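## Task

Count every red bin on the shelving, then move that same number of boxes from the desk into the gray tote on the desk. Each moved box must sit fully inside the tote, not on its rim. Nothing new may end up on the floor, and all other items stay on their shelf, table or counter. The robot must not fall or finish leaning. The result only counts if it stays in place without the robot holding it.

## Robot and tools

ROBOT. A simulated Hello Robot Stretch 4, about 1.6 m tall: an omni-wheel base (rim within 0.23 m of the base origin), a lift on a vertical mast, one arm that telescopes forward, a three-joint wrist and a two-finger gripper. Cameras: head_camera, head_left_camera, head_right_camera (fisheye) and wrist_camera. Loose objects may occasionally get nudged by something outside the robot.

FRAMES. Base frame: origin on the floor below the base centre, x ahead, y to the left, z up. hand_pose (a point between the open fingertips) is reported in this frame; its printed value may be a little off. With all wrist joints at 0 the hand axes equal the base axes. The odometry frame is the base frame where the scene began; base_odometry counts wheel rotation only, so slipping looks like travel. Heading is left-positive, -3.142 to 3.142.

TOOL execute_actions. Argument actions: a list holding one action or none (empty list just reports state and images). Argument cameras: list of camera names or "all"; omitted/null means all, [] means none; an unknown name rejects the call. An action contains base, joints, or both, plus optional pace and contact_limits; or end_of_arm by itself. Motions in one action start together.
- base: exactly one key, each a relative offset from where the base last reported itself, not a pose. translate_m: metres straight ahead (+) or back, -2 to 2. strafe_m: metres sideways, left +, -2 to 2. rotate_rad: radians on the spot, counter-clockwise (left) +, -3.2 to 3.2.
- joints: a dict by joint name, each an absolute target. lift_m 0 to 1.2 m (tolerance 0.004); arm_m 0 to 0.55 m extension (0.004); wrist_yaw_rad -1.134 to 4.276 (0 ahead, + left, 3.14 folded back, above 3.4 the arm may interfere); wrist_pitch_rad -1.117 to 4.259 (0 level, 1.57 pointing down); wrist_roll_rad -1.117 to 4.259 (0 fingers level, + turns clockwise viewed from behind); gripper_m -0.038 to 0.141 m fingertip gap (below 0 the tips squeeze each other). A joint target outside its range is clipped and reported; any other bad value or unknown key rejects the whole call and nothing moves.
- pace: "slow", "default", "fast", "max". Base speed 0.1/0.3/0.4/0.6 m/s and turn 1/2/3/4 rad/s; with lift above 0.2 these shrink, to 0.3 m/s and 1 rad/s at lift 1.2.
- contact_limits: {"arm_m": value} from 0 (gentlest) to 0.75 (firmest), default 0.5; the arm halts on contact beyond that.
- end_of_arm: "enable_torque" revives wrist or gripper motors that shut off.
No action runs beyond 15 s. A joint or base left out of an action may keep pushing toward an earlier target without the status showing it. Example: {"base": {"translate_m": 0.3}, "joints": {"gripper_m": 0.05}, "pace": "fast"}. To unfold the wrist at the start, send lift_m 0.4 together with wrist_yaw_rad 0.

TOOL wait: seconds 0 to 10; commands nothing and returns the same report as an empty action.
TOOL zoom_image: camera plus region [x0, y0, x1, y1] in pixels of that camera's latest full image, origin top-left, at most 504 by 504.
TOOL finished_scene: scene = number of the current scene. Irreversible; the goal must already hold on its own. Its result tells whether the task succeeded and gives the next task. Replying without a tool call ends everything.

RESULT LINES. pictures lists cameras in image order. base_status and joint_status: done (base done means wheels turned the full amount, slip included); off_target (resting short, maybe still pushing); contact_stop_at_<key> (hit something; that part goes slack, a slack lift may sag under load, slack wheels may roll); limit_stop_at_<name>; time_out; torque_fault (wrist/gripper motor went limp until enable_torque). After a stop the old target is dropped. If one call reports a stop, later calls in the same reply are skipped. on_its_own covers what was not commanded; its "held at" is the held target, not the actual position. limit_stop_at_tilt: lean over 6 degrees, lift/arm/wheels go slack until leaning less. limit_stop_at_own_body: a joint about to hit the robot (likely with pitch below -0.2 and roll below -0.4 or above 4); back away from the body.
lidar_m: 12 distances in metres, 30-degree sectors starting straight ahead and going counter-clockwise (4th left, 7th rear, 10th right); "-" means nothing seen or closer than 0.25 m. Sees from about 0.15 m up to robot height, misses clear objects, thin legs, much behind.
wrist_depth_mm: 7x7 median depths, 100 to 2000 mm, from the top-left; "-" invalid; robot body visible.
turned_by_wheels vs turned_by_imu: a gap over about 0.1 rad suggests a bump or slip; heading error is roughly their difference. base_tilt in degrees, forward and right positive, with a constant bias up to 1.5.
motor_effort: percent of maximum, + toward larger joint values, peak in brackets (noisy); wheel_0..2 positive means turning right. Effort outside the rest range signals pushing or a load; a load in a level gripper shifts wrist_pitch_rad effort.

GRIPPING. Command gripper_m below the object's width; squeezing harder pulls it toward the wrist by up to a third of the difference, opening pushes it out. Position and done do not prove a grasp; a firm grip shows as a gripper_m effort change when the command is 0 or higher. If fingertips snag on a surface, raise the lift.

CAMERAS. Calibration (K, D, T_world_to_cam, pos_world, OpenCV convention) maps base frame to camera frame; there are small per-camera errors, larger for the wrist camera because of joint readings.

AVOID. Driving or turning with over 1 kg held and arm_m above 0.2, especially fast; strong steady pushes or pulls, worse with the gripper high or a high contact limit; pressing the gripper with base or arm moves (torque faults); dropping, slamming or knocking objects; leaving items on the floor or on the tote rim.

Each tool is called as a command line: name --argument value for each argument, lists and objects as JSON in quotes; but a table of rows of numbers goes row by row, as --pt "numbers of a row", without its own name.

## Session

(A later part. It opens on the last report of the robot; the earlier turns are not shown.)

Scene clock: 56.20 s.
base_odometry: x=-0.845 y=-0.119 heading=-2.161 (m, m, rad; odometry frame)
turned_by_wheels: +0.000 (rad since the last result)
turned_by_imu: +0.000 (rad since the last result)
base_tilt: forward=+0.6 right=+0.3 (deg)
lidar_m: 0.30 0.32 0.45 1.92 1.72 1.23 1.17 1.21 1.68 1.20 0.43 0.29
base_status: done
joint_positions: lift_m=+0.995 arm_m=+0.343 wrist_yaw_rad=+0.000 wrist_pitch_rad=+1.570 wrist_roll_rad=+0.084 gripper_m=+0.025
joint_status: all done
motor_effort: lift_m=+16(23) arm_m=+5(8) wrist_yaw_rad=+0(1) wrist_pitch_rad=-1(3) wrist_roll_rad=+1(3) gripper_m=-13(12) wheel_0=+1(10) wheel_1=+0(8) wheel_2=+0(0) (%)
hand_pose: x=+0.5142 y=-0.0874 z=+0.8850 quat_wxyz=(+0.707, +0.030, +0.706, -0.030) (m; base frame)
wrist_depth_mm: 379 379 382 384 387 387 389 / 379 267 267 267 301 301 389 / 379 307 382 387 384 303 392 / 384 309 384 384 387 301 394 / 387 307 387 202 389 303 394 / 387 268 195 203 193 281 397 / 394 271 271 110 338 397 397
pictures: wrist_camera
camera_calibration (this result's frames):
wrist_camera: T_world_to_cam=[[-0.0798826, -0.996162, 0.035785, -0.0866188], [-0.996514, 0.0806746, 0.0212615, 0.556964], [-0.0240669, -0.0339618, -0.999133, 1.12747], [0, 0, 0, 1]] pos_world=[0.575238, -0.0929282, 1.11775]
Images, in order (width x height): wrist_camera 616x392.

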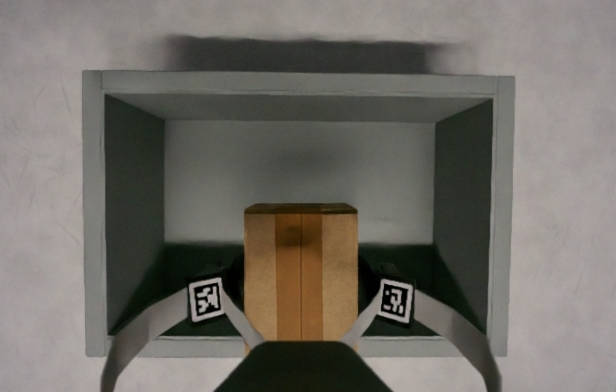

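execute_actions --actions '[{"joints":{"lift_m":0.878,"arm_m":0.346},"pace":"fast"}]' --cameras '[]'

execute_actions --actions '[{"joints":{"gripper_m":0.08,"lift_m":0.872},"pace":"max"}]' --cameras '["wrist_camera"]'

execute_actions --actions '[{"joints":{"lift_m":0.995},"pace":"max"}]' --cameras '["wrist_camera"]'

Scene clock: 57.93 s.
base_odometry: x=-0.845 y=-0.119 heading=-2.161 (m, m, rad; odometry frame)
turned_by_wheels: +0.000 (rad since the last result)
turned_by_imu: +0.000 (rad since the last result)
base_tilt: forward=+0.6 right=+0.3 (deg)
lidar_m: 0.29 0.32 0.45 1.92 1.66 1.22 1.18 1.23 1.67 1.21 0.45 0.32
base_status: not commanded
joint_positions: lift_m=+0.878 arm_m=+0.345 wrist_yaw_rad=+0.000 wrist_pitch_rad=+1.570 wrist_roll_rad=+0.084 gripper_m=+0.025
joint_status: all done
motor_effort: lift_m=+16(18) arm_m=+5(5) wrist_yaw_rad=+0(1) wrist_pitch_rad=-1(1) wrist_roll_rad=+2(2) gripper_m=-11(13) wheel_0=+1(1) wheel_1=+0(0) wheel_2=+0(0) (%)
hand_pose: x=+0.5162 y=-0.0874 z=+0.7681 quat_wxyz=(+0.707, +0.030, +0.706, -0.030) (m; base frame)
wrist_depth_mm: 147 148 148 149 150 150 151 / 191 229 229 228 227 222 198 / 202 265 265 266 268 270 204 / 202 266 267 267 270 271 204 / 202 267 267 202 270 271 204 / 202 268 194 204 192 263 202 / 202 219 234 110 236 223 202
pictures: none
No camera images: the call's "cameras" was empty. Leave "cameras" out to get every camera's image.

Scene clock: 59.30 s.
base_odometry: x=-0.845 y=-0.119 heading=-2.161 (m, m, rad; odometry frame)
turned_by_wheels: +0.000 (rad since the last result)
turned_by_imu: +0.000 (rad since the last result)
base_tilt: forward=+0.6 right=+0.4 (deg)
lidar_m: 0.29 0.29 0.44 1.91 1.72 1.24 1.18 1.22 1.68 1.20 0.44 0.33
base_status: not commanded
joint_positions: lift_m=+0.872 arm_m=+0.345 wrist_yaw_rad=+0.000 wrist_pitch_rad=+1.570 wrist_roll_rad=+0.084 gripper_m=+0.080
joint_status: all done
motor_effort: lift_m=+17(18) arm_m=+5(5) wrist_yaw_rad=+0(1) wrist_pitch_rad=+0(0) wrist_roll_rad=+2(1) gripper_m=-1(12) wheel_0=+1(1) wheel_1=+0(0) wheel_2=+0(0) (%)
hand_pose: x=+0.5162 y=-0.0874 z=+0.7620 quat_wxyz=(+0.707, +0.030, +0.706, -0.030) (m; base frame)
wrist_depth_mm: 144 144 144 143 144 145 145 / 191 229 229 227 224 221 198 / 202 259 260 260 264 264 204 / 202 260 263 262 264 265 204 / 202 262 262 214 265 266 203 / 202 264 202 215 201 262 204 / 202 220 235 110 237 223 202
pictures: wrist_camera
camera_calibration (this result's frames):
wrist_camera: T_world_to_cam=[[-0.0799207, -0.996159, 0.0357811, -0.0820323], [-0.996512, 0.0807109, 0.0212128, 0.56162], [-0.0240193, -0.0339609, -0.999134, 1.00456], [0, 0, 0, 1]] pos_world=[0.577233, -0.0929304, 0.994708]
Images, in order (width x height): wrist_camera 616x392.

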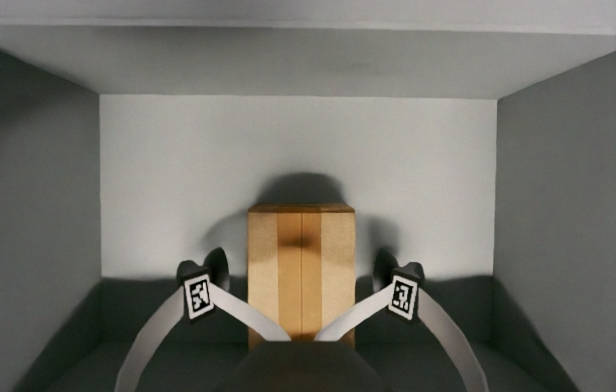

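Scene clock: 60.30 s.
base_odometry: x=-0.845 y=-0.119 heading=-2.161 (m, m, rad; odometry frame)
turned_by_wheels: +0.000 (rad since the last result)
turned_by_imu: +0.000 (rad since the last result)
base_tilt: forward=+0.6 right=+0.3 (deg)
lidar_m: 0.29 0.32 0.44 1.90 1.69 1.25 1.17 1.23 1.68 1.18 0.45 0.32
base_status: not commanded
joint_positions: lift_m=+0.995 arm_m=+0.345 wrist_yaw_rad=+0.000 wrist_pitch_rad=+1.570 wrist_roll_rad=+0.084 gripper_m=+0.080
joint_status: all done
motor_effort: lift_m=+24(28) arm_m=+5(5) wrist_yaw_rad=+0(0) wrist_pitch_rad=+0(1) wrist_roll_rad=+1(2) gripper_m=-2(1) wheel_0=+2(1) wheel_1=+0(0) wheel_2=+0(0) (%)
hand_pose: x=+0.5162 y=-0.0874 z=+0.8844 quat_wxyz=(+0.707, +0.030, +0.706, -0.030) (m; base frame)
wrist_depth_mm: 377 377 382 382 384 382 389 / 377 298 298 297 291 290 387 / 379 307 384 387 387 301 394 / 384 307 384 384 387 303 392 / 384 309 384 336 392 301 397 / 387 283 201 340 202 300 397 / 387 270 271 110 336 399 399
pictures: wrist_camera
camera_calibration (this result's frames):
wrist_camera: T_world_to_cam=[[-0.0799223, -0.996159, 0.0357856, -0.0864175], [-0.99651, 0.0807146, 0.0212697, 0.558962], [-0.0240765, -0.0339608, -0.999133, 1.12692], [0, 0, 0, 1]] pos_world=[0.577237, -0.0929306, 1.11715]
Images, in order (width x height): wrist_camera 616x392.

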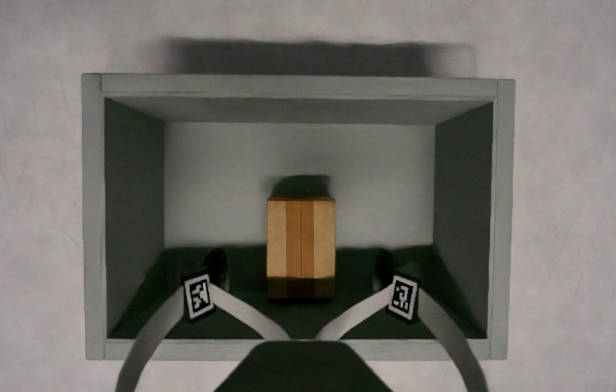

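execute_actions --actions '[{"base":{"strafe_m":-0.459},"joints":{"arm_m":0.287,"wrist_roll_rad":0.0,"gripper_m":0.10},"pace":"max"}]' --cameras '["wrist_camera"]'

Scene clock: 63.90 s.
base_odometry: x=-1.227 y=+0.137 heading=-2.161 (m, m, rad; odometry frame)
turned_by_wheels: +0.000 (rad since the last result)
turned_by_imu: -0.001 (rad since the last result)
base_tilt: forward=+0.7 right=+0.3 (deg)
lidar_m: 0.30 0.29 0.42 2.36 1.68 1.22 1.16 1.22 1.98 1.88 0.43 0.31
base_status: done
joint_positions: lift_m=+0.995 arm_m=+0.288 wrist_yaw_rad=+0.000 wrist_pitch_rad=+1.570 wrist_roll_rad=+0.000 gripper_m=+0.100
joint_status: all done
motor_effort: lift_m=+24(24) arm_m=-5(6) wrist_yaw_rad=+0(0) wrist_pitch_rad=-1(2) wrist_roll_rad=-1(3) gripper_m=-4(1) wheel_0=-2(10) wheel_1=-1(9) wheel_2=+0(1) (%)
hand_pose: x=+0.4590 y=-0.0874 z=+0.8844 quat_wxyz=(+0.707, +0.000, +0.707, +0.000) (m; base frame)
wrist_depth_mm: 377 377 382 336 387 347 342 / 379 379 382 387 387 387 389 / 382 387 387 387 392 392 392 / 382 387 387 387 389 389 343 / 384 387 392 342 392 389 394 / 387 392 392 394 204 399 399 / 389 389 392 110 394 399 402
pictures: wrist_camera
camera_calibration (this result's frames):
wrist_camera: T_world_to_cam=[[0.00377238, -0.99935, 0.0358451, -0.129739], [-0.999767, -0.00300656, 0.0213947, 0.495962], [-0.021273, -0.0359174, -0.999128, 1.12409], [0, 0, 0, 1]] pos_world=[0.520249, -0.0877889, 1.11715]
Images, in order (width x height): wrist_camera 616x392.

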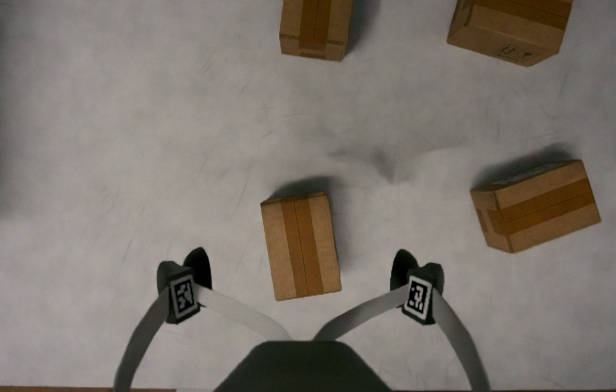

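execute_actions --actions '[{"joints":{"arm_m":0.291,"lift_m":0.868,"gripper_m":0.085,"wrist_roll_rad":-0.152},"pace":"max"}]' --cameras '["wrist_camera"]'

execute_actions --actions '[{"joints":{"gripper_m":0.025},"pace":"max"}]' --cameras '["wrist_camera"]'

Scene clock: 65.43 s.
base_odometry: x=-1.227 y=+0.137 heading=-2.161 (m, m, rad; odometry frame)
turned_by_wheels: +0.000 (rad since the last result)
turned_by_imu: +0.000 (rad since the last result)
base_tilt: forward=+0.6 right=+0.4 (deg)
lidar_m: 0.30 0.32 0.44 2.38 1.67 1.22 1.17 1.22 2.00 1.87 0.43 0.33
base_status: not commanded
joint_positions: lift_m=+0.868 arm_m=+0.290 wrist_yaw_rad=+0.000 wrist_pitch_rad=+1.570 wrist_roll_rad=-0.151 gripper_m=+0.085
joint_status: all done
motor_effort: lift_m=+16(22) arm_m=+5(6) wrist_yaw_rad=+0(1) wrist_pitch_rad=+0(1) wrist_roll_rad=-1(5) gripper_m=-1(1) wheel_0=-2(2) wheel_1=-1(1) wheel_2=+0(0) (%)
hand_pose: x=+0.4612 y=-0.0874 z=+0.7581 quat_wxyz=(+0.705, -0.054, +0.705, +0.053) (m; base frame)
wrist_depth_mm: 254 256 256 257 259 259 262 / 254 257 258 259 262 262 264 / 256 259 258 262 262 263 263 / 259 257 259 262 262 264 266 / 260 259 262 212 265 265 266 / 260 260 202 214 204 267 270 / 260 263 264 110 268 268 271
pictures: wrist_camera
camera_calibration (this result's frames):
wrist_camera: T_world_to_cam=[[0.155038, -0.987254, 0.0359507, -0.194007], [-0.987787, -0.154347, 0.0212952, 0.482245], [-0.0154749, -0.0388132, -0.999127, 0.994945], [0, 0, 0, 1]] pos_world=[0.52183, -0.0784845, 0.990781]
Images, in order (width x height): wrist_camera 616x392.

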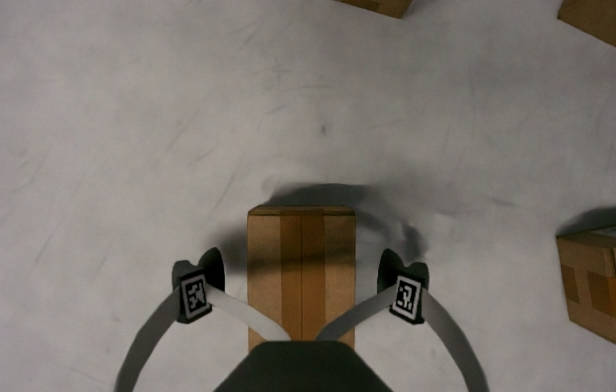

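Scene clock: 66.83 s.
base_odometry: x=-1.227 y=+0.137 heading=-2.161 (m, m, rad; odometry frame)
turned_by_wheels: +0.000 (rad since the last result)
turned_by_imu: +0.000 (rad since the last result)
base_tilt: forward=+0.6 right=+0.3 (deg)
lidar_m: 0.28 0.32 0.45 2.35 1.69 1.21 1.16 1.23 1.99 1.86 0.43 0.32
base_status: not commanded
joint_positions: lift_m=+0.868 arm_m=+0.290 wrist_yaw_rad=+0.000 wrist_pitch_rad=+1.570 wrist_roll_rad=-0.151 gripper_m=+0.025
joint_status: all done
motor_effort: lift_m=+16(16) arm_m=+5(5) wrist_yaw_rad=+0(0) wrist_pitch_rad=-2(1) wrist_roll_rad=-1(2) gripper_m=-16(16) wheel_0=-2(2) wheel_1=-1(1) wheel_2=+0(0) (%)
hand_pose: x=+0.4612 y=-0.0874 z=+0.7581 quat_wxyz=(+0.705, -0.054, +0.705, +0.053) (m; base frame)
wrist_depth_mm: 254 254 256 258 257 258 263 / 255 256 258 257 259 263 263 / 256 258 257 260 262 262 263 / 256 258 260 262 264 264 265 / 259 259 260 202 265 266 265 / 259 262 194 203 192 268 266 / 263 263 265 110 267 267 271
pictures: wrist_camera
camera_calibration (this result's frames):
wrist_camera: T_world_to_cam=[[0.155038, -0.987254, 0.0359507, -0.194007], [-0.987787, -0.154346, 0.0212952, 0.482246], [-0.0154749, -0.0388132, -0.999127, 0.994945], [0, 0, 0, 1]] pos_world=[0.521831, -0.0784845, 0.990781]
Images, in order (width x height): wrist_camera 616x392.

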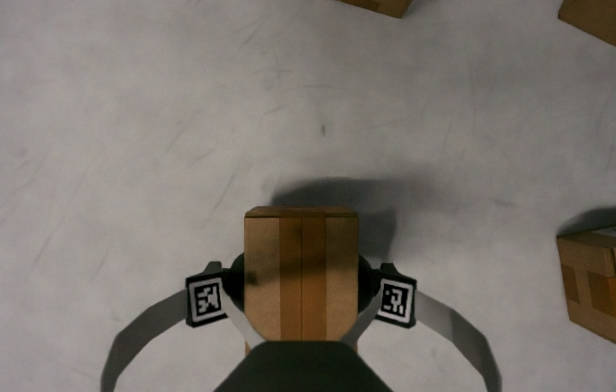

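execute_actions --actions '[{"base":{"strafe_m":0.522},"joints":{"lift_m":1.005,"wrist_roll_rad":0.09,"arm_m":0.424},"pace":"max"}]' --cameras '["wrist_camera"]'

Scene clock: 69.77 s.
base_odometry: x=-0.793 y=-0.154 heading=-2.161 (m, m, rad; odometry frame)
turned_by_wheels: +0.000 (rad since the last result)
turned_by_imu: +0.000 (rad since the last result)
base_tilt: forward=+0.6 right=+0.4 (deg)
lidar_m: 0.29 0.32 1.54 1.83 1.71 1.23 1.17 1.23 1.68 1.18 0.44 0.31
base_status: done
joint_positions: lift_m=+1.005 arm_m=+0.423 wrist_yaw_rad=+0.000 wrist_pitch_rad=+1.570 wrist_roll_rad=+0.090 gripper_m=+0.025
joint_status: all done
motor_effort: lift_m=+24(29) arm_m=+5(7) wrist_yaw_rad=+0(1) wrist_pitch_rad=-1(0) wrist_roll_rad=+2(5) gripper_m=-17(13) wheel_0=+0(12) wheel_1=-1(10) wheel_2=+0(0) (%)
hand_pose: x=+0.5942 y=-0.0874 z=+0.8944 quat_wxyz=(+0.707, +0.032, +0.706, -0.032) (m; base frame)
wrist_depth_mm: 387 387 389 392 394 397 397 / 387 389 392 394 394 397 397 / 392 392 394 399 397 402 399 / 394 397 277 277 394 377 286 / 397 394 277 202 397 397 300 / 394 399 194 204 192 394 300 / 397 402 283 110 351 349 300
pictures: wrist_camera
camera_calibration (this result's frames):
wrist_camera: T_world_to_cam=[[-0.0848733, -0.995749, 0.0357802, -0.077557], [-0.996097, 0.0856665, 0.0212489, 0.63668], [-0.0242237, -0.0338371, -0.999134, 1.13883], [0, 0, 0, 1]] pos_world=[0.655199, -0.0932346, 1.12709]
Images, in order (width x height): wrist_camera 616x392.

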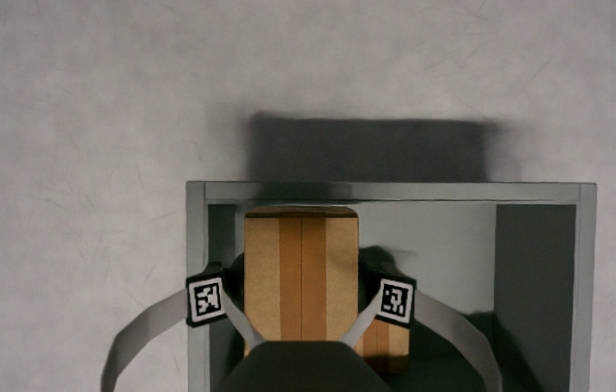

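execute_actions --actions '[{"joints":{"lift_m":0.955,"arm_m":0.416},"pace":"default"}]' --cameras '["wrist_camera"]'

Scene clock: 71.10 s.
base_odometry: x=-0.793 y=-0.154 heading=-2.161 (m, m, rad; odometry frame)
turned_by_wheels: +0.000 (rad since the last result)
turned_by_imu: +0.000 (rad since the last result)
base_tilt: forward=+0.6 right=+0.3 (deg)
lidar_m: 0.30 0.31 1.52 1.86 1.69 1.23 1.17 1.24 1.69 1.22 0.47 0.31
base_status: not commanded
joint_positions: lift_m=+0.955 arm_m=+0.417 wrist_yaw_rad=+0.000 wrist_pitch_rad=+1.570 wrist_roll_rad=+0.090 gripper_m=+0.025
joint_status: all done
motor_effort: lift_m=+15(21) arm_m=-5(5) wrist_yaw_rad=-1(0) wrist_pitch_rad=-1(2) wrist_roll_rad=+3(2) gripper_m=-11(11) wheel_0=+0(0) wheel_1=-1(1) wheel_2=+0(0) (%)
hand_pose: x=+0.5880 y=-0.0874 z=+0.8451 quat_wxyz=(+0.707, +0.032, +0.706, -0.032) (m; base frame)
wrist_depth_mm: 340 338 340 342 345 347 347 / 340 343 342 343 345 345 351 / 342 342 343 347 351 347 351 / 342 347 227 229 230 231 232 / 345 345 228 202 351 351 300 / 349 347 195 203 191 353 298 / 349 349 246 110 303 351 298
pictures: wrist_camera
camera_calibration (this result's frames):
wrist_camera: T_world_to_cam=[[-0.0849183, -0.995745, 0.0357907, -0.0763047], [-0.99609, 0.085716, 0.0213718, 0.631428], [-0.0243487, -0.0338359, -0.999131, 1.08955], [0, 0, 0, 1]] pos_world=[0.649009, -0.0932377, 1.07784]
Images, in order (width x height): wrist_camera 616x392.

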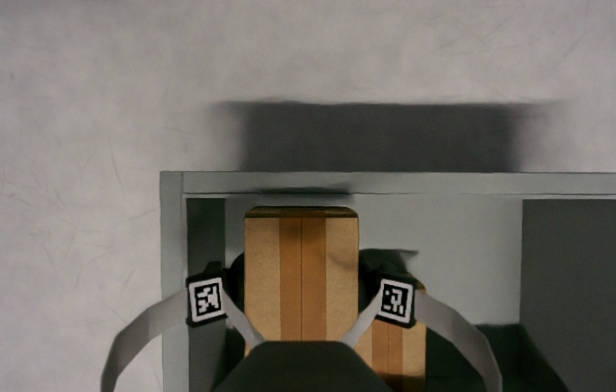

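execute_actions --actions '[{"joints":{"lift_m":0.878},"pace":"fast"}]' --cameras '["wrist_camera"]'

execute_actions --actions '[{"joints":{"gripper_m":0.072,"lift_m":0.874},"pace":"max"}]' --cameras '["wrist_camera"]'

execute_actions --actions '[{"joints":{"lift_m":0.995},"pace":"max"}]' --cameras '["wrist_camera"]'

Scene clock: 72.50 s.
base_odometry: x=-0.793 y=-0.154 heading=-2.161 (m, m, rad; odometry frame)
turned_by_wheels: +0.000 (rad since the last result)
turned_by_imu: +0.000 (rad since the last result)
base_tilt: forward=+0.6 right=+0.3 (deg)
lidar_m: 0.28 0.32 1.52 1.86 1.69 1.24 1.16 1.23 1.70 1.22 0.44 0.33
base_status: not commanded
joint_positions: lift_m=+0.878 arm_m=+0.417 wrist_yaw_rad=+0.000 wrist_pitch_rad=+1.570 wrist_roll_rad=+0.090 gripper_m=+0.025
joint_status: all done
motor_effort: lift_m=+16(14) arm_m=-5(5) wrist_yaw_rad=-1(0) wrist_pitch_rad=-2(1) wrist_roll_rad=+2(2) gripper_m=-13(17) wheel_0=+0(0) wheel_1=-1(1) wheel_2=+0(0) (%)
hand_pose: x=+0.5880 y=-0.0874 z=+0.7681 quat_wxyz=(+0.707, +0.032, +0.706, -0.032) (m; base frame)
wrist_depth_mm: 263 265 265 267 268 270 271 / 264 267 267 268 270 270 271 / 266 267 270 270 272 271 273 / 268 150 151 151 152 153 153 / 270 153 220 202 270 271 273 / 271 152 194 203 191 274 276 / 272 152 246 110 224 224 277
pictures: wrist_camera
camera_calibration (this result's frames):
wrist_camera: T_world_to_cam=[[-0.0849223, -0.995745, 0.0357817, -0.0735365], [-0.996093, 0.0857161, 0.0212662, 0.63318], [-0.0242428, -0.0338359, -0.999133, 1.01252], [0, 0, 0, 1]] pos_world=[0.649007, -0.0932377, 1.00081]
Images, in order (width x height): wrist_camera 616x392.

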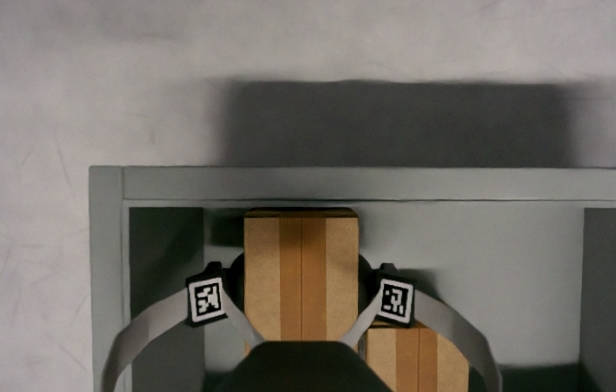

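Scene clock: 73.77 s.
base_odometry: x=-0.793 y=-0.154 heading=-2.161 (m, m, rad; odometry frame)
turned_by_wheels: +0.000 (rad since the last result)
turned_by_imu: +0.000 (rad since the last result)
base_tilt: forward=+0.6 right=+0.4 (deg)
lidar_m: 0.30 0.32 1.54 1.86 1.69 1.22 1.17 1.21 1.68 1.20 0.45 0.33
base_status: not commanded
joint_positions: lift_m=+0.874 arm_m=+0.417 wrist_yaw_rad=+0.000 wrist_pitch_rad=+1.570 wrist_roll_rad=+0.090 gripper_m=+0.072
joint_status: all done
motor_effort: lift_m=+17(16) arm_m=-5(5) wrist_yaw_rad=+0(1) wrist_pitch_rad=-1(2) wrist_roll_rad=+2(2) gripper_m=-1(14) wheel_0=+0(0) wheel_1=-1(1) wheel_2=+0(0) (%)
hand_pose: x=+0.5880 y=-0.0874 z=+0.7640 quat_wxyz=(+0.707, +0.032, +0.706, -0.032) (m; base frame)
wrist_depth_mm: 260 260 263 264 264 266 266 / 262 263 263 265 265 267 268 / 262 264 264 266 267 270 270 / 263 146 147 147 148 148 149 / 265 154 225 216 267 268 270 / 266 148 200 216 198 271 271 / 267 148 267 110 220 271 272
pictures: wrist_camera
camera_calibration (this result's frames):
wrist_camera: T_world_to_cam=[[-0.0849224, -0.995745, 0.0357812, -0.0733898], [-0.996093, 0.085716, 0.0212601, 0.633262], [-0.0242366, -0.0338359, -0.999133, 1.00841], [0, 0, 0, 1]] pos_world=[0.648995, -0.0932377, 0.996698]
Images, in order (width x height): wrist_camera 616x392.

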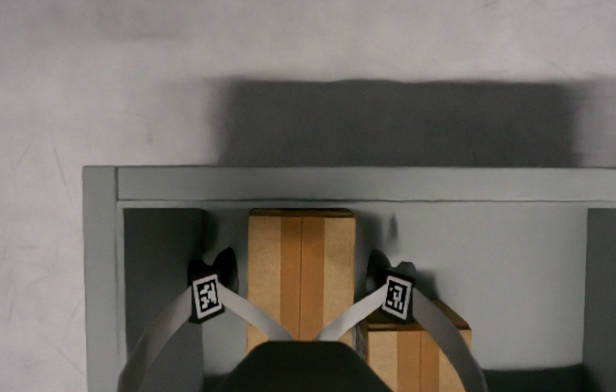

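Scene clock: 74.73 s.
base_odometry: x=-0.793 y=-0.154 heading=-2.161 (m, m, rad; odometry frame)
turned_by_wheels: +0.000 (rad since the last result)
turned_by_imu: +0.000 (rad since the last result)
base_tilt: forward=+0.7 right=+0.3 (deg)
lidar_m: 0.29 0.31 1.54 1.86 1.69 1.23 1.17 1.22 1.68 1.19 0.45 0.32
base_status: not commanded
joint_positions: lift_m=+0.995 arm_m=+0.417 wrist_yaw_rad=+0.000 wrist_pitch_rad=+1.570 wrist_roll_rad=+0.090 gripper_m=+0.072
joint_status: all done
motor_effort: lift_m=+23(26) arm_m=-5(5) wrist_yaw_rad=+0(0) wrist_pitch_rad=-1(2) wrist_roll_rad=+1(1) gripper_m=-5(1) wheel_0=+0(0) wheel_1=-1(1) wheel_2=+0(0) (%)
hand_pose: x=+0.5880 y=-0.0874 z=+0.8845 quat_wxyz=(+0.707, +0.032, +0.706, -0.032) (m; base frame)
wrist_depth_mm: 377 377 379 382 384 382 387 / 379 382 379 387 387 389 389 / 382 382 382 387 389 389 392 / 384 382 268 332 270 271 286 / 384 387 279 336 387 392 298 / 384 389 197 342 198 394 297 / 392 389 320 110 342 347 297
pictures: wrist_camera
camera_calibration (this result's frames):
wrist_camera: T_world_to_cam=[[-0.0849226, -0.995745, 0.035783, -0.0777036], [-0.996092, 0.085717, 0.0212818, 0.630668], [-0.0242584, -0.0338359, -0.999133, 1.12881], [0, 0, 0, 1]] pos_world=[0.648987, -0.0932377, 1.11719]
Images, in order (width x height): wrist_camera 616x392.

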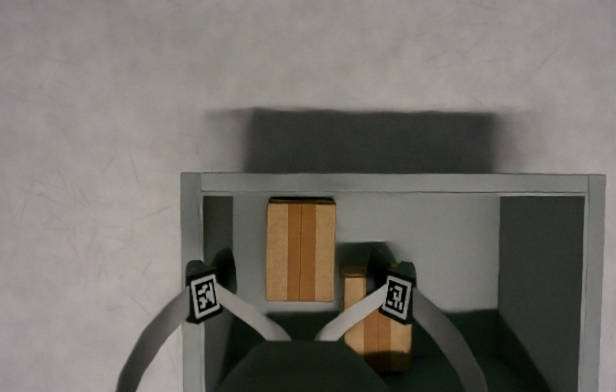

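execute_actions --actions '[{"base":{"strafe_m":-0.539},"joints":{"arm_m":0.519,"wrist_roll_rad":0.12,"gripper_m":0.095},"pace":"max"}]' --cameras '["wrist_camera"]'

Scene clock: 77.77 s.
base_odometry: x=-1.241 y=+0.146 heading=-2.161 (m, m, rad; odometry frame)
turned_by_wheels: +0.000 (rad since the last result)
turned_by_imu: +0.000 (rad since the last result)
base_tilt: forward=+0.5 right=+0.3 (deg)
lidar_m: 0.29 0.31 0.44 2.39 1.69 1.21 1.17 1.22 1.97 1.86 0.41 0.31
base_status: done
joint_positions: lift_m=+0.995 arm_m=+0.518 wrist_yaw_rad=+0.000 wrist_pitch_rad=+1.570 wrist_roll_rad=+0.120 gripper_m=+0.095
joint_status: all done
motor_effort: lift_m=+23(23) arm_m=+5(7) wrist_yaw_rad=-1(0) wrist_pitch_rad=-1(3) wrist_roll_rad=+1(3) gripper_m=-2(0) wheel_0=-2(10) wheel_1=+0(11) wheel_2=+0(1) (%)
hand_pose: x=+0.6893 y=-0.0874 z=+0.8845 quat_wxyz=(+0.706, +0.042, +0.706, -0.042) (m; base frame)
wrist_depth_mm: 375 377 379 379 382 387 389 / 377 384 382 384 387 387 392 / 379 384 384 389 387 389 392 / 384 384 387 389 394 394 397 / 384 387 387 340 392 343 392 / 392 387 392 340 219 397 394 / 389 389 397 110 399 399 402
pictures: wrist_camera
camera_calibration (this result's frames):
wrist_camera: T_world_to_cam=[[-0.114741, -0.992752, 0.0357456, -0.0482548], [-0.993078, 0.11554, 0.0211411, 0.732202], [-0.025118, -0.0330724, -0.999137, 1.13193], [0, 0, 0, 1]] pos_world=[0.750029, -0.0950683, 1.11719]
Images, in order (width x height): wrist_camera 616x392.

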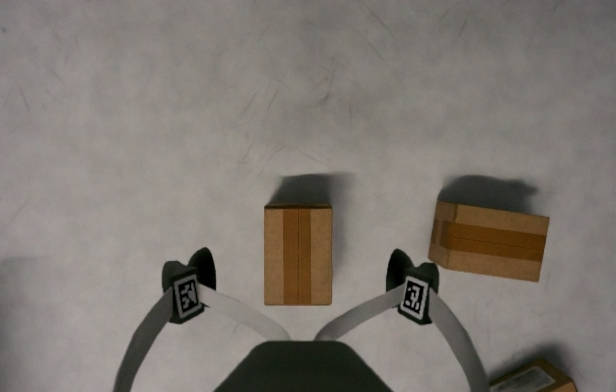

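execute_actions --actions '[{"joints":{"arm_m":0.513,"lift_m":0.868,"gripper_m":0.08},"pace":"max"}]' --cameras '[]'

execute_actions --actions '[{"joints":{"gripper_m":0.025},"pace":"max"}]' --cameras '["wrist_camera"]'

Scene clock: 79.17 s.
base_odometry: x=-1.241 y=+0.146 heading=-2.161 (m, m, rad; odometry frame)
turned_by_wheels: +0.000 (rad since the last result)
turned_by_imu: +0.000 (rad since the last result)
base_tilt: forward=+0.7 right=+0.3 (deg)
lidar_m: 0.30 0.31 0.45 2.39 1.67 1.23 1.17 1.23 1.98 1.86 0.42 0.31
base_status: not commanded
joint_positions: lift_m=+0.868 arm_m=+0.514 wrist_yaw_rad=+0.000 wrist_pitch_rad=+1.570 wrist_roll_rad=+0.120 gripper_m=+0.080
joint_status: all done
motor_effort: lift_m=+16(19) arm_m=-5(4) wrist_yaw_rad=+0(1) wrist_pitch_rad=-1(2) wrist_roll_rad=+1(1) gripper_m=-7(4) wheel_0=-1(2) wheel_1=+0(0) wheel_2=+0(0) (%)
hand_pose: x=+0.6850 y=-0.0874 z=+0.7580 quat_wxyz=(+0.706, +0.042, +0.706, -0.042) (m; base frame)
wrist_depth_mm: 254 254 256 257 258 259 260 / 255 257 257 259 259 260 262 / 256 258 259 260 259 262 264 / 257 259 260 260 263 263 265 / 260 259 224 213 264 264 216 / 258 263 201 213 201 265 216 / 263 263 264 110 267 270 270
pictures: none
No camera images: the call's "cameras" was empty. Leave "cameras" out to get every camera's image.

Scene clock: 80.53 s.
base_odometry: x=-1.241 y=+0.146 heading=-2.161 (m, m, rad; odometry frame)
turned_by_wheels: +0.000 (rad since the last result)
turned_by_imu: +0.000 (rad since the last result)
base_tilt: forward=+0.7 right=+0.3 (deg)
lidar_m: 0.29 0.32 0.43 2.40 1.69 1.24 1.17 1.22 1.97 1.86 0.43 0.30
base_status: not commanded
joint_positions: lift_m=+0.868 arm_m=+0.514 wrist_yaw_rad=+0.000 wrist_pitch_rad=+1.570 wrist_roll_rad=+0.120 gripper_m=+0.025
joint_status: all done
motor_effort: lift_m=+16(16) arm_m=-5(5) wrist_yaw_rad=+0(1) wrist_pitch_rad=+0(2) wrist_roll_rad=+1(2) gripper_m=-14(15) wheel_0=-2(2) wheel_1=+0(0) wheel_2=+0(0) (%)
hand_pose: x=+0.6850 y=-0.0874 z=+0.7580 quat_wxyz=(+0.706, +0.042, +0.706, -0.042) (m; base frame)
wrist_depth_mm: 254 254 256 256 259 259 259 / 254 255 257 258 258 262 262 / 256 258 259 260 260 263 263 / 257 259 260 260 263 264 264 / 260 259 262 202 264 264 216 / 260 260 194 203 191 266 217 / 263 263 264 110 266 268 270
pictures: wrist_camera
camera_calibration (this result's frames):
wrist_camera: T_world_to_cam=[[-0.114916, -0.992731, 0.0357684, -0.0441278], [-0.993052, 0.115722, 0.0213383, 0.730435], [-0.0253223, -0.0330678, -0.999132, 1.00566], [0, 0, 0, 1]] pos_world=[0.745755, -0.0950794, 0.990775]
Images, in order (width x height): wrist_camera 616x392.

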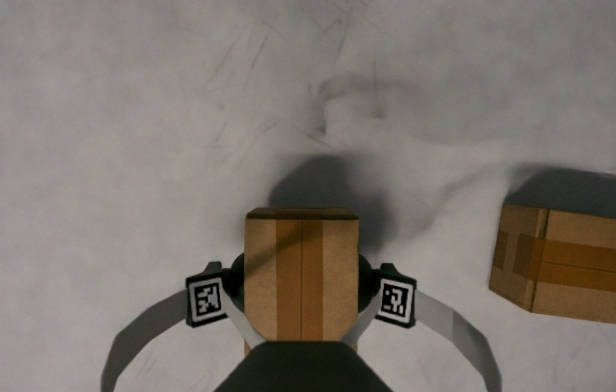

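execute_actions --actions '[{"base":{"strafe_m":0.401},"joints":{"lift_m":1.005,"wrist_roll_rad":0.09,"arm_m":0.405},"pace":"max"}]' --cameras '["wrist_camera"]'

Scene clock: 87.73 s.
base_odometry: x=-0.908 y=-0.077 heading=-2.161 (m, m, rad; odometry frame)
turned_by_wheels: +0.000 (rad since the last result)
turned_by_imu: +0.000 (rad since the last result)
base_tilt: forward=+0.6 right=+0.3 (deg)
lidar_m: 0.29 0.32 0.44 1.98 1.71 1.24 1.17 1.24 1.70 2.26 0.46 0.32
base_status: done
joint_positions: lift_m=+1.005 arm_m=+0.406 wrist_yaw_rad=+0.000 wrist_pitch_rad=+1.570 wrist_roll_rad=+0.090 gripper_m=+0.025
joint_status: all done
motor_effort: lift_m=+24(28) arm_m=-5(5) wrist_yaw_rad=+1(0) wrist_pitch_rad=-2(0) wrist_roll_rad=-1(0) gripper_m=-17(12) wheel_0=+1(12) wheel_1=+0(10) wheel_2=+0(0) (%)
hand_pose: x=+0.5770 y=-0.0874 z=+0.8944 quat_wxyz=(+0.707, +0.032, +0.706, -0.032) (m; base frame)
wrist_depth_mm: 387 389 392 394 392 394 399 / 387 389 394 394 394 397 397 / 392 394 389 399 399 399 402 / 278 342 392 277 298 399 410 / 306 343 351 201 282 404 410 / 306 347 194 202 192 404 407 / 304 353 351 110 377 407 410
pictures: wrist_camera
camera_calibration (this result's frames):
wrist_camera: T_world_to_cam=[[-0.0861452, -0.99564, 0.0357854, -0.0782837], [-0.995985, 0.0869412, 0.021317, 0.619469], [-0.0243353, -0.0338054, -0.999132, 1.13848], [0, 0, 0, 1]] pos_world=[0.637943, -0.0933129, 1.12709]
Images, in order (width x height): wrist_camera 616x392.

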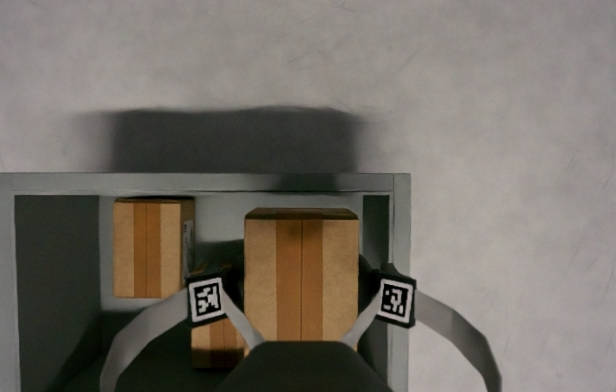

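execute_actions --actions '[{"joints":{"lift_m":0.878,"arm_m":0.411},"pace":"fast"}]' --cameras '["wrist_camera"]'

execute_actions --actions '[{"joints":{"gripper_m":0.072,"lift_m":0.874},"pace":"max"}]' --cameras '["wrist_camera"]'

execute_actions --actions '[{"joints":{"lift_m":0.995},"pace":"max"}]' --cameras '["wrist_camera"]'

Scene clock: 89.40 s.
base_odometry: x=-0.908 y=-0.077 heading=-2.161 (m, m, rad; odometry frame)
turned_by_wheels: +0.000 (rad since the last result)
turned_by_imu: +0.000 (rad since the last result)
base_tilt: forward=+0.6 right=+0.3 (deg)
lidar_m: 0.29 0.33 0.45 1.99 1.69 1.24 1.16 1.20 1.70 2.24 0.46 0.31
base_status: not commanded
joint_positions: lift_m=+0.878 arm_m=+0.410 wrist_yaw_rad=+0.000 wrist_pitch_rad=+1.570 wrist_roll_rad=+0.090 gripper_m=+0.025
joint_status: all done
motor_effort: lift_m=+15(23) arm_m=+5(5) wrist_yaw_rad=+0(0) wrist_pitch_rad=+0(3) wrist_roll_rad=+0(1) gripper_m=-15(15) wheel_0=+1(1) wheel_1=+0(0) wheel_2=+0(0) (%)
hand_pose: x=+0.5812 y=-0.0874 z=+0.7681 quat_wxyz=(+0.707, +0.032, +0.706, -0.032) (m; base frame)
wrist_depth_mm: 264 265 265 266 270 270 272 / 265 266 267 268 271 272 271 / 266 268 270 271 272 272 274 / 150 150 151 152 152 153 276 / 216 244 267 202 212 156 277 / 219 219 195 204 190 156 278 / 220 220 221 110 230 156 279
pictures: wrist_camera
camera_calibration (this result's frames):
wrist_camera: T_world_to_cam=[[-0.0860557, -0.995648, 0.0357809, -0.0734455], [-0.995994, 0.0868499, 0.0212642, 0.626461], [-0.0242792, -0.0338076, -0.999133, 1.0124], [0, 0, 0, 1]] pos_world=[0.642212, -0.0933073, 1.00082]
Images, in order (width x height): wrist_camera 616x392.

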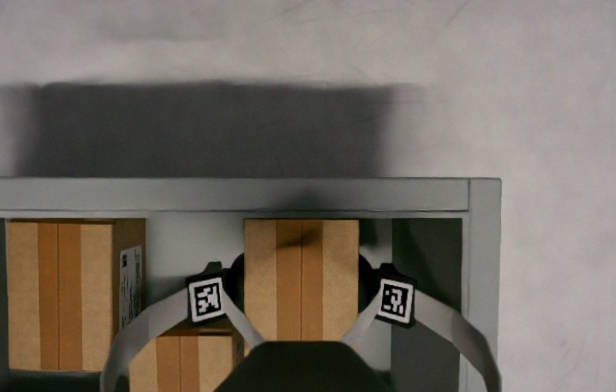

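Scene clock: 90.67 s.
base_odometry: x=-0.908 y=-0.077 heading=-2.161 (m, m, rad; odometry frame)
turned_by_wheels: +0.000 (rad since the last result)
turned_by_imu: +0.000 (rad since the last result)
base_tilt: forward=+0.7 right=+0.3 (deg)
lidar_m: 0.30 0.31 0.44 1.96 1.68 1.24 1.17 1.23 1.68 2.26 0.43 0.33
base_status: not commanded
joint_positions: lift_m=+0.874 arm_m=+0.410 wrist_yaw_rad=+0.000 wrist_pitch_rad=+1.570 wrist_roll_rad=+0.090 gripper_m=+0.072
joint_status: all done
motor_effort: lift_m=+17(19) arm_m=+5(5) wrist_yaw_rad=+1(0) wrist_pitch_rad=-2(1) wrist_roll_rad=-1(0) gripper_m=-1(16) wheel_0=+1(1) wheel_1=+0(0) wheel_2=+0(0) (%)
hand_pose: x=+0.5812 y=-0.0874 z=+0.7640 quat_wxyz=(+0.707, +0.032, +0.706, -0.032) (m; base frame)
wrist_depth_mm: 260 260 262 262 265 266 266 / 263 263 263 266 267 266 268 / 262 264 265 266 267 270 270 / 146 147 147 147 148 149 270 / 214 234 265 216 220 154 272 / 214 219 198 216 196 154 276 / 216 216 216 110 241 151 276
pictures: wrist_camera
camera_calibration (this result's frames):
wrist_camera: T_world_to_cam=[[-0.0860562, -0.995648, 0.0357808, -0.0732969], [-0.995994, 0.0868503, 0.0212633, 0.626555], [-0.0242784, -0.0338076, -0.999133, 1.00827], [0, 0, 0, 1]] pos_world=[0.642217, -0.0933073, 0.996692]
Images, in order (width x height): wrist_camera 616x392.

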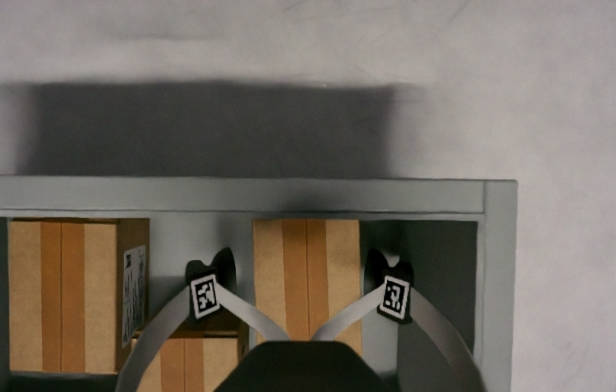

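Scene clock: 91.63 s.
base_odometry: x=-0.908 y=-0.077 heading=-2.161 (m, m, rad; odometry frame)
turned_by_wheels: +0.000 (rad since the last result)
turned_by_imu: +0.000 (rad since the last result)
base_tilt: forward=+0.6 right=+0.3 (deg)
lidar_m: 0.29 0.32 0.44 1.99 1.70 1.23 1.18 1.22 1.68 2.26 0.45 0.32
base_status: not commanded
joint_positions: lift_m=+0.995 arm_m=+0.410 wrist_yaw_rad=+0.000 wrist_pitch_rad=+1.570 wrist_roll_rad=+0.090 gripper_m=+0.072
joint_status: all done
motor_effort: lift_m=+23(27) arm_m=+5(5) wrist_yaw_rad=+1(0) wrist_pitch_rad=-2(0) wrist_roll_rad=-1(1) gripper_m=+0(1) wheel_0=+1(1) wheel_1=+0(0) wheel_2=+0(1) (%)
hand_pose: x=+0.5812 y=-0.0874 z=+0.8845 quat_wxyz=(+0.707, +0.032, +0.706, -0.032) (m; base frame)
wrist_depth_mm: 377 377 382 382 384 382 387 / 377 382 384 384 387 387 389 / 382 382 384 387 384 389 394 / 273 332 379 334 375 392 392 / 300 334 377 340 373 397 397 / 301 379 196 392 199 394 399 / 301 359 340 110 340 399 399
pictures: wrist_camera
camera_calibration (this result's frames):
wrist_camera: T_world_to_cam=[[-0.0860512, -0.995648, 0.0357806, -0.0776106], [-0.995995, 0.0868452, 0.0212612, 0.624], [-0.024276, -0.0338077, -0.999133, 1.12865], [0, 0, 0, 1]] pos_world=[0.642222, -0.093307, 1.11719]
Images, in order (width x height): wrist_camera 616x392.

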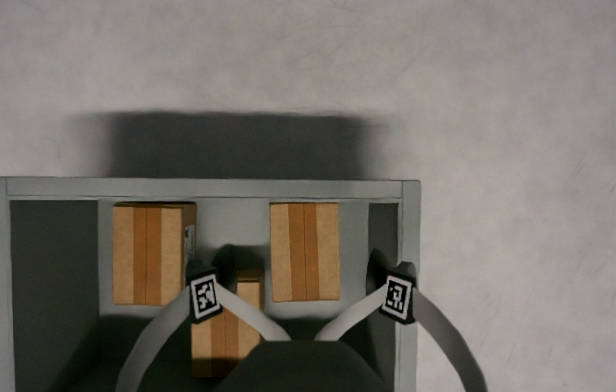

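execute_actions --actions '[{"base":{"strafe_m":-0.577},"joints":{"arm_m":0.506,"wrist_roll_rad":1.81,"gripper_m":0.095},"pace":"max"}]' --cameras '["wrist_camera"]'

Scene clock: 94.83 s.
base_odometry: x=-1.387 y=+0.244 heading=-2.161 (m, m, rad; odometry frame)
turned_by_wheels: +0.000 (rad since the last result)
turned_by_imu: +0.000 (rad since the last result)
base_tilt: forward=+0.6 right=+0.4 (deg)
lidar_m: 0.28 0.33 0.44 2.57 1.70 1.23 1.17 1.23 1.77 1.68 0.43 0.31
base_status: done
joint_positions: lift_m=+0.995 arm_m=+0.505 wrist_yaw_rad=+0.000 wrist_pitch_rad=+1.570 wrist_roll_rad=+1.809 gripper_m=+0.095
joint_status: all done
motor_effort: lift_m=+23(23) arm_m=+5(5) wrist_yaw_rad=-1(1) wrist_pitch_rad=-1(3) wrist_roll_rad=+2(8) gripper_m=-1(2) wheel_0=-1(11) wheel_1=+1(12) wheel_2=+0(0) (%)
hand_pose: x=+0.6763 y=-0.0874 z=+0.8845 quat_wxyz=(+0.437, +0.556, +0.437, -0.556) (m; base frame)
wrist_depth_mm: 377 382 329 379 379 384 384 / 377 379 384 382 384 384 389 / 379 382 384 384 384 338 392 / 384 384 384 387 392 342 394 / 384 389 389 340 392 392 394 / 392 389 392 392 219 397 397 / 392 392 394 110 399 399 399
pictures: wrist_camera
camera_calibration (this result's frames):
wrist_camera: T_world_to_cam=[[-0.972116, 0.231868, 0.0350474, 0.637729], [0.23271, 0.972293, 0.0221728, -0.0356924], [-0.0289352, 0.0297104, -0.99914, 1.13967], [0, 0, 0, 1]] pos_world=[0.661229, -0.147026, 1.11713]
Images, in order (width x height): wrist_camera 616x392.

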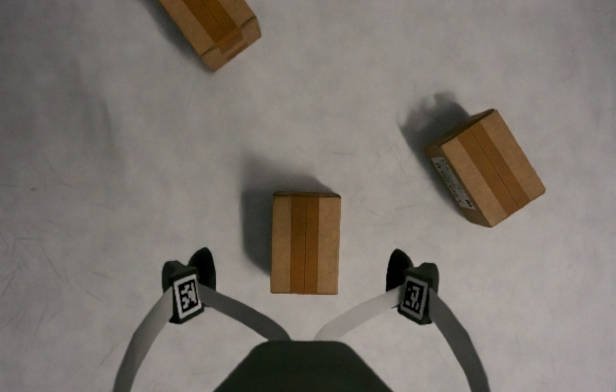

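execute_actions --actions '[{"base":{"strafe_m":-0.005},"joints":{"arm_m":0.501,"lift_m":0.868,"gripper_m":0.08},"pace":"max"}]' --cameras '[]'

execute_actions --actions '[{"joints":{"gripper_m":0.025},"pace":"max"}]' --cameras '["wrist_camera"]'

Scene clock: 96.20 s.
base_odometry: x=-1.391 y=+0.247 heading=-2.161 (m, m, rad; odometry frame)
turned_by_wheels: +0.000 (rad since the last result)
turned_by_imu: +0.000 (rad since the last result)
base_tilt: forward=+0.6 right=+0.3 (deg)
lidar_m: 0.30 0.30 0.45 2.58 1.68 1.23 1.17 1.22 1.77 1.66 0.44 0.31
base_status: done
joint_positions: lift_m=+0.868 arm_m=+0.502 wrist_yaw_rad=+0.000 wrist_pitch_rad=+1.570 wrist_roll_rad=+1.809 gripper_m=+0.080
joint_status: all done
motor_effort: lift_m=+16(21) arm_m=-5(4) wrist_yaw_rad=+0(1) wrist_pitch_rad=-2(1) wrist_roll_rad=+2(2) gripper_m=+2(2) wheel_0=+0(8) wheel_1=+0(9) wheel_2=+1(0) (%)
hand_pose: x=+0.6730 y=-0.0874 z=+0.7580 quat_wxyz=(+0.437, +0.556, +0.437, -0.556) (m; base frame)
wrist_depth_mm: 254 253 254 256 257 257 260 / 255 256 258 257 258 259 259 / 256 256 258 260 259 260 212 / 259 260 259 259 262 263 215 / 260 260 260 213 263 265 263 / 262 264 201 213 200 264 268 / 263 264 266 110 267 268 270
pictures: none
No camera images: the call's "cameras" was empty. Leave "cameras" out to get every camera's image.

Scene clock: 97.57 s.
base_odometry: x=-1.391 y=+0.247 heading=-2.161 (m, m, rad; odometry frame)
turned_by_wheels: +0.000 (rad since the last result)
turned_by_imu: +0.000 (rad since the last result)
base_tilt: forward=+0.6 right=+0.3 (deg)
lidar_m: 0.29 0.33 0.44 2.57 1.68 1.24 1.17 1.20 1.78 1.67 0.42 0.33
base_status: not commanded
joint_positions: lift_m=+0.868 arm_m=+0.502 wrist_yaw_rad=+0.000 wrist_pitch_rad=+1.570 wrist_roll_rad=+1.809 gripper_m=+0.025
joint_status: all done
motor_effort: lift_m=+16(16) arm_m=-5(5) wrist_yaw_rad=+0(0) wrist_pitch_rad=-3(3) wrist_roll_rad=+1(2) gripper_m=-13(13) wheel_0=-1(1) wheel_1=+0(0) wheel_2=+0(0) (%)
hand_pose: x=+0.6730 y=-0.0874 z=+0.7580 quat_wxyz=(+0.437, +0.556, +0.437, -0.556) (m; base frame)
wrist_depth_mm: 252 254 255 256 257 257 258 / 255 255 257 257 257 259 259 / 256 258 257 260 260 260 211 / 257 258 260 262 264 263 214 / 259 262 259 202 264 265 266 / 262 262 193 203 192 267 267 / 264 265 266 110 266 267 270
pictures: wrist_camera
camera_calibration (this result's frames):
wrist_camera: T_world_to_cam=[[-0.972071, 0.232046, 0.0351111, 0.638932], [0.232889, 0.972251, 0.0221575, -0.0322446], [-0.0289952, 0.0297157, -0.999138, 1.01331], [0, 0, 0, 1]] pos_world=[0.657978, -0.147023, 0.990718]
Images, in order (width x height): wrist_camera 616x392.

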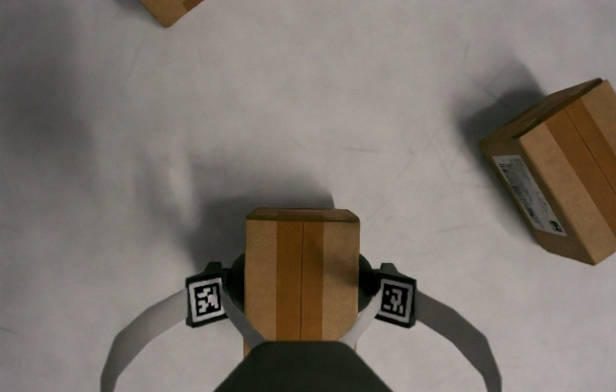

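execute_actions --actions '[{"base":{"strafe_m":0.712},"joints":{"lift_m":1.005,"wrist_roll_rad":0.09,"arm_m":0.408},"pace":"max"}]' --cameras '["wrist_camera"]'

Scene clock: 101.17 s.
base_odometry: x=-0.800 y=-0.149 heading=-2.161 (m, m, rad; odometry frame)
turned_by_wheels: +0.000 (rad since the last result)
turned_by_imu: +0.000 (rad since the last result)
base_tilt: forward=+0.6 right=+0.3 (deg)
lidar_m: 0.30 0.32 1.54 1.86 1.70 1.24 1.17 1.22 1.70 1.19 0.44 0.31
base_status: done
joint_positions: lift_m=+1.005 arm_m=+0.409 wrist_yaw_rad=+0.000 wrist_pitch_rad=+1.570 wrist_roll_rad=+0.091 gripper_m=+0.025
joint_status: all done
motor_effort: lift_m=+24(28) arm_m=-5(5) wrist_yaw_rad=+1(1) wrist_pitch_rad=-2(1) wrist_roll_rad=+0(4) gripper_m=-14(16) wheel_0=+1(12) wheel_1=+0(13) wheel_2=+0(0) (%)
hand_pose: x=+0.5800 y=-0.0874 z=+0.8944 quat_wxyz=(+0.707, +0.032, +0.706, -0.032) (m; base frame)
wrist_depth_mm: 389 389 389 392 397 397 397 / 382 389 392 392 397 397 399 / 394 397 392 399 399 402 399 / 392 392 298 345 397 347 281 / 394 394 277 202 349 347 293 / 397 399 195 203 191 387 291 / 399 399 282 110 351 336 306
pictures: wrist_camera
camera_calibration (this result's frames):
wrist_camera: T_world_to_cam=[[-0.0861821, -0.995637, 0.0357833, -0.0780026], [-0.995983, 0.0869773, 0.0212932, 0.622472], [-0.0243127, -0.0338045, -0.999133, 1.13855], [0, 0, 0, 1]] pos_world=[0.64093, -0.0933151, 1.1271]
Images, in order (width x height): wrist_camera 616x392.

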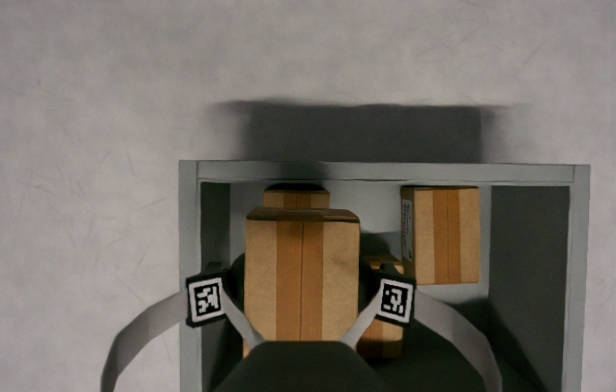

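execute_actions --actions '[{"joints":{"lift_m":0.928,"arm_m":0.415},"pace":"fast"}]' --cameras '["wrist_camera"]'

execute_actions --actions '[{"joints":{"gripper_m":0.075,"lift_m":0.924},"pace":"max"}]' --cameras '["wrist_camera"]'

execute_actions --actions '[{"joints":{"lift_m":1.0},"pace":"max"}]' --cameras '["wrist_camera"]'

Scene clock: 102.60 s.
base_odometry: x=-0.800 y=-0.149 heading=-2.161 (m, m, rad; odometry frame)
turned_by_wheels: +0.000 (rad since the last result)
turned_by_imu: +0.000 (rad since the last result)
base_tilt: forward=+0.6 right=+0.3 (deg)
lidar_m: 0.29 0.32 1.53 1.86 1.71 1.23 1.17 1.21 1.69 1.17 0.46 0.32
base_status: not commanded
joint_positions: lift_m=+0.928 arm_m=+0.414 wrist_yaw_rad=+0.000 wrist_pitch_rad=+1.570 wrist_roll_rad=+0.091 gripper_m=+0.025
joint_status: all done
motor_effort: lift_m=+16(23) arm_m=+5(6) wrist_yaw_rad=+0(1) wrist_pitch_rad=-2(2) wrist_roll_rad=-1(1) gripper_m=-13(15) wheel_0=+1(1) wheel_1=+0(0) wheel_2=+0(0) (%)
hand_pose: x=+0.5852 y=-0.0874 z=+0.8181 quat_wxyz=(+0.707, +0.032, +0.706, -0.032) (m; base frame)
wrist_depth_mm: 312 312 315 319 317 320 320 / 315 315 317 317 319 320 324 / 315 317 319 319 319 324 325 / 317 317 234 202 298 204 204 / 319 320 234 202 320 272 291 / 320 320 195 202 193 273 291 / 324 203 264 110 274 329 300
pictures: wrist_camera
camera_calibration (this result's frames):
wrist_camera: T_world_to_cam=[[-0.0860981, -0.995644, 0.0357796, -0.0748654], [-0.995991, 0.0868918, 0.0212504, 0.629375], [-0.0242668, -0.0338066, -0.999134, 1.06242], [0, 0, 0, 1]] pos_world=[0.646188, -0.0933099, 1.05081]
Images, in order (width x height): wrist_camera 616x392.

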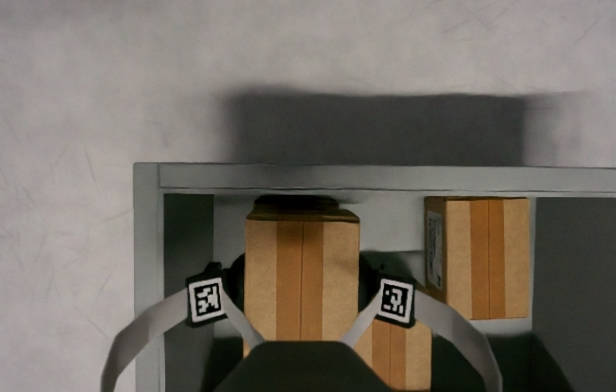

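Scene clock: 103.90 s.
base_odometry: x=-0.800 y=-0.149 heading=-2.161 (m, m, rad; odometry frame)
turned_by_wheels: +0.000 (rad since the last result)
turned_by_imu: +0.000 (rad since the last result)
base_tilt: forward=+0.6 right=+0.3 (deg)
lidar_m: 0.30 0.33 1.52 1.86 1.70 1.24 1.17 1.21 1.70 1.21 0.44 0.33
base_status: not commanded
joint_positions: lift_m=+0.924 arm_m=+0.414 wrist_yaw_rad=+0.000 wrist_pitch_rad=+1.570 wrist_roll_rad=+0.091 gripper_m=+0.075
joint_status: all done
motor_effort: lift_m=+17(18) arm_m=+5(5) wrist_yaw_rad=+0(0) wrist_pitch_rad=-2(0) wrist_roll_rad=-1(1) gripper_m=-4(15) wheel_0=+1(1) wheel_1=+0(0) wheel_2=+0(0) (%)
hand_pose: x=+0.5852 y=-0.0874 z=+0.8140 quat_wxyz=(+0.707, +0.032, +0.706, -0.032) (m; base frame)
wrist_depth_mm: 310 309 312 312 314 315 315 / 309 312 314 312 317 319 319 / 312 315 315 315 319 320 320 / 312 210 233 214 297 199 200 / 315 211 229 216 319 268 291 / 317 198 204 217 198 271 291 / 320 211 300 110 270 325 297
pictures: wrist_camera
camera_calibration (this result's frames):
wrist_camera: T_world_to_cam=[[-0.0860975, -0.995644, 0.0357793, -0.0747177], [-0.995991, 0.086891, 0.0212462, 0.629474], [-0.0242626, -0.0338066, -0.999134, 1.05831], [0, 0, 0, 1]] pos_world=[0.646195, -0.0933098, 1.0467]
Images, in order (width x height): wrist_camera 616x392.

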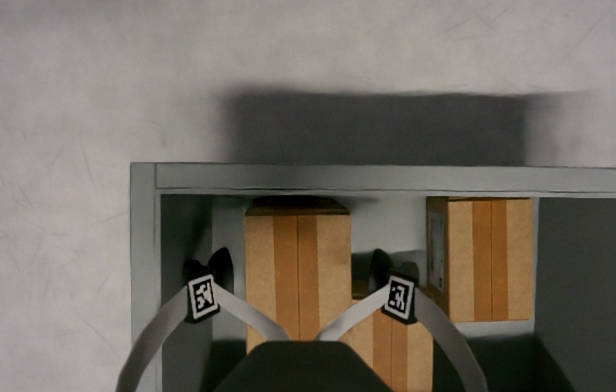

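Scene clock: 104.73 s.
base_odometry: x=-0.800 y=-0.149 heading=-2.161 (m, m, rad; odometry frame)
turned_by_wheels: +0.000 (rad since the last result)
turned_by_imu: +0.000 (rad since the last result)
base_tilt: forward=+0.6 right=+0.3 (deg)
lidar_m: 0.30 0.31 1.53 1.86 1.71 1.23 1.17 1.24 1.69 1.21 0.45 0.32
base_status: not commanded
joint_positions: lift_m=+1.000 arm_m=+0.414 wrist_yaw_rad=+0.000 wrist_pitch_rad=+1.570 wrist_roll_rad=+0.091 gripper_m=+0.075
joint_status: all done
motor_effort: lift_m=+24(27) arm_m=+5(5) wrist_yaw_rad=+1(0) wrist_pitch_rad=-1(0) wrist_roll_rad=-2(0) gripper_m=+0(1) wheel_0=+1(1) wheel_1=+0(1) wheel_2=+0(0) (%)
hand_pose: x=+0.5852 y=-0.0874 z=+0.8894 quat_wxyz=(+0.707, +0.032, +0.706, -0.032) (m; base frame)
wrist_depth_mm: 384 384 384 389 389 389 392 / 387 387 384 392 392 394 394 / 387 387 394 392 392 392 392 / 389 389 271 293 342 345 278 / 392 392 300 293 345 343 293 / 394 392 204 293 198 387 291 / 394 394 301 110 345 340 291
pictures: wrist_camera
camera_calibration (this result's frames):
wrist_camera: T_world_to_cam=[[-0.0860958, -0.995644, 0.0357813, -0.0774206], [-0.995991, 0.0868901, 0.0212701, 0.627847], [-0.0242865, -0.0338066, -0.999133, 1.13372], [0, 0, 0, 1]] pos_world=[0.646198, -0.0933098, 1.12215]
Images, in order (width x height): wrist_camera 616x392.

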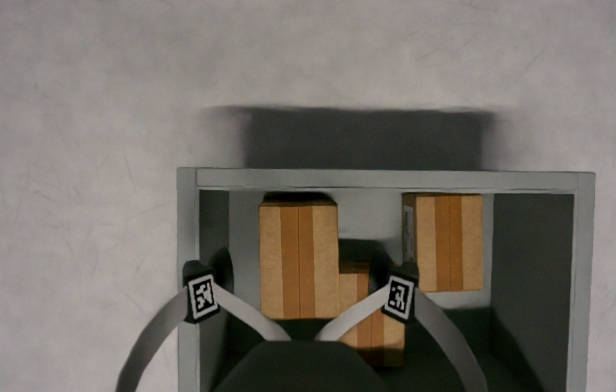

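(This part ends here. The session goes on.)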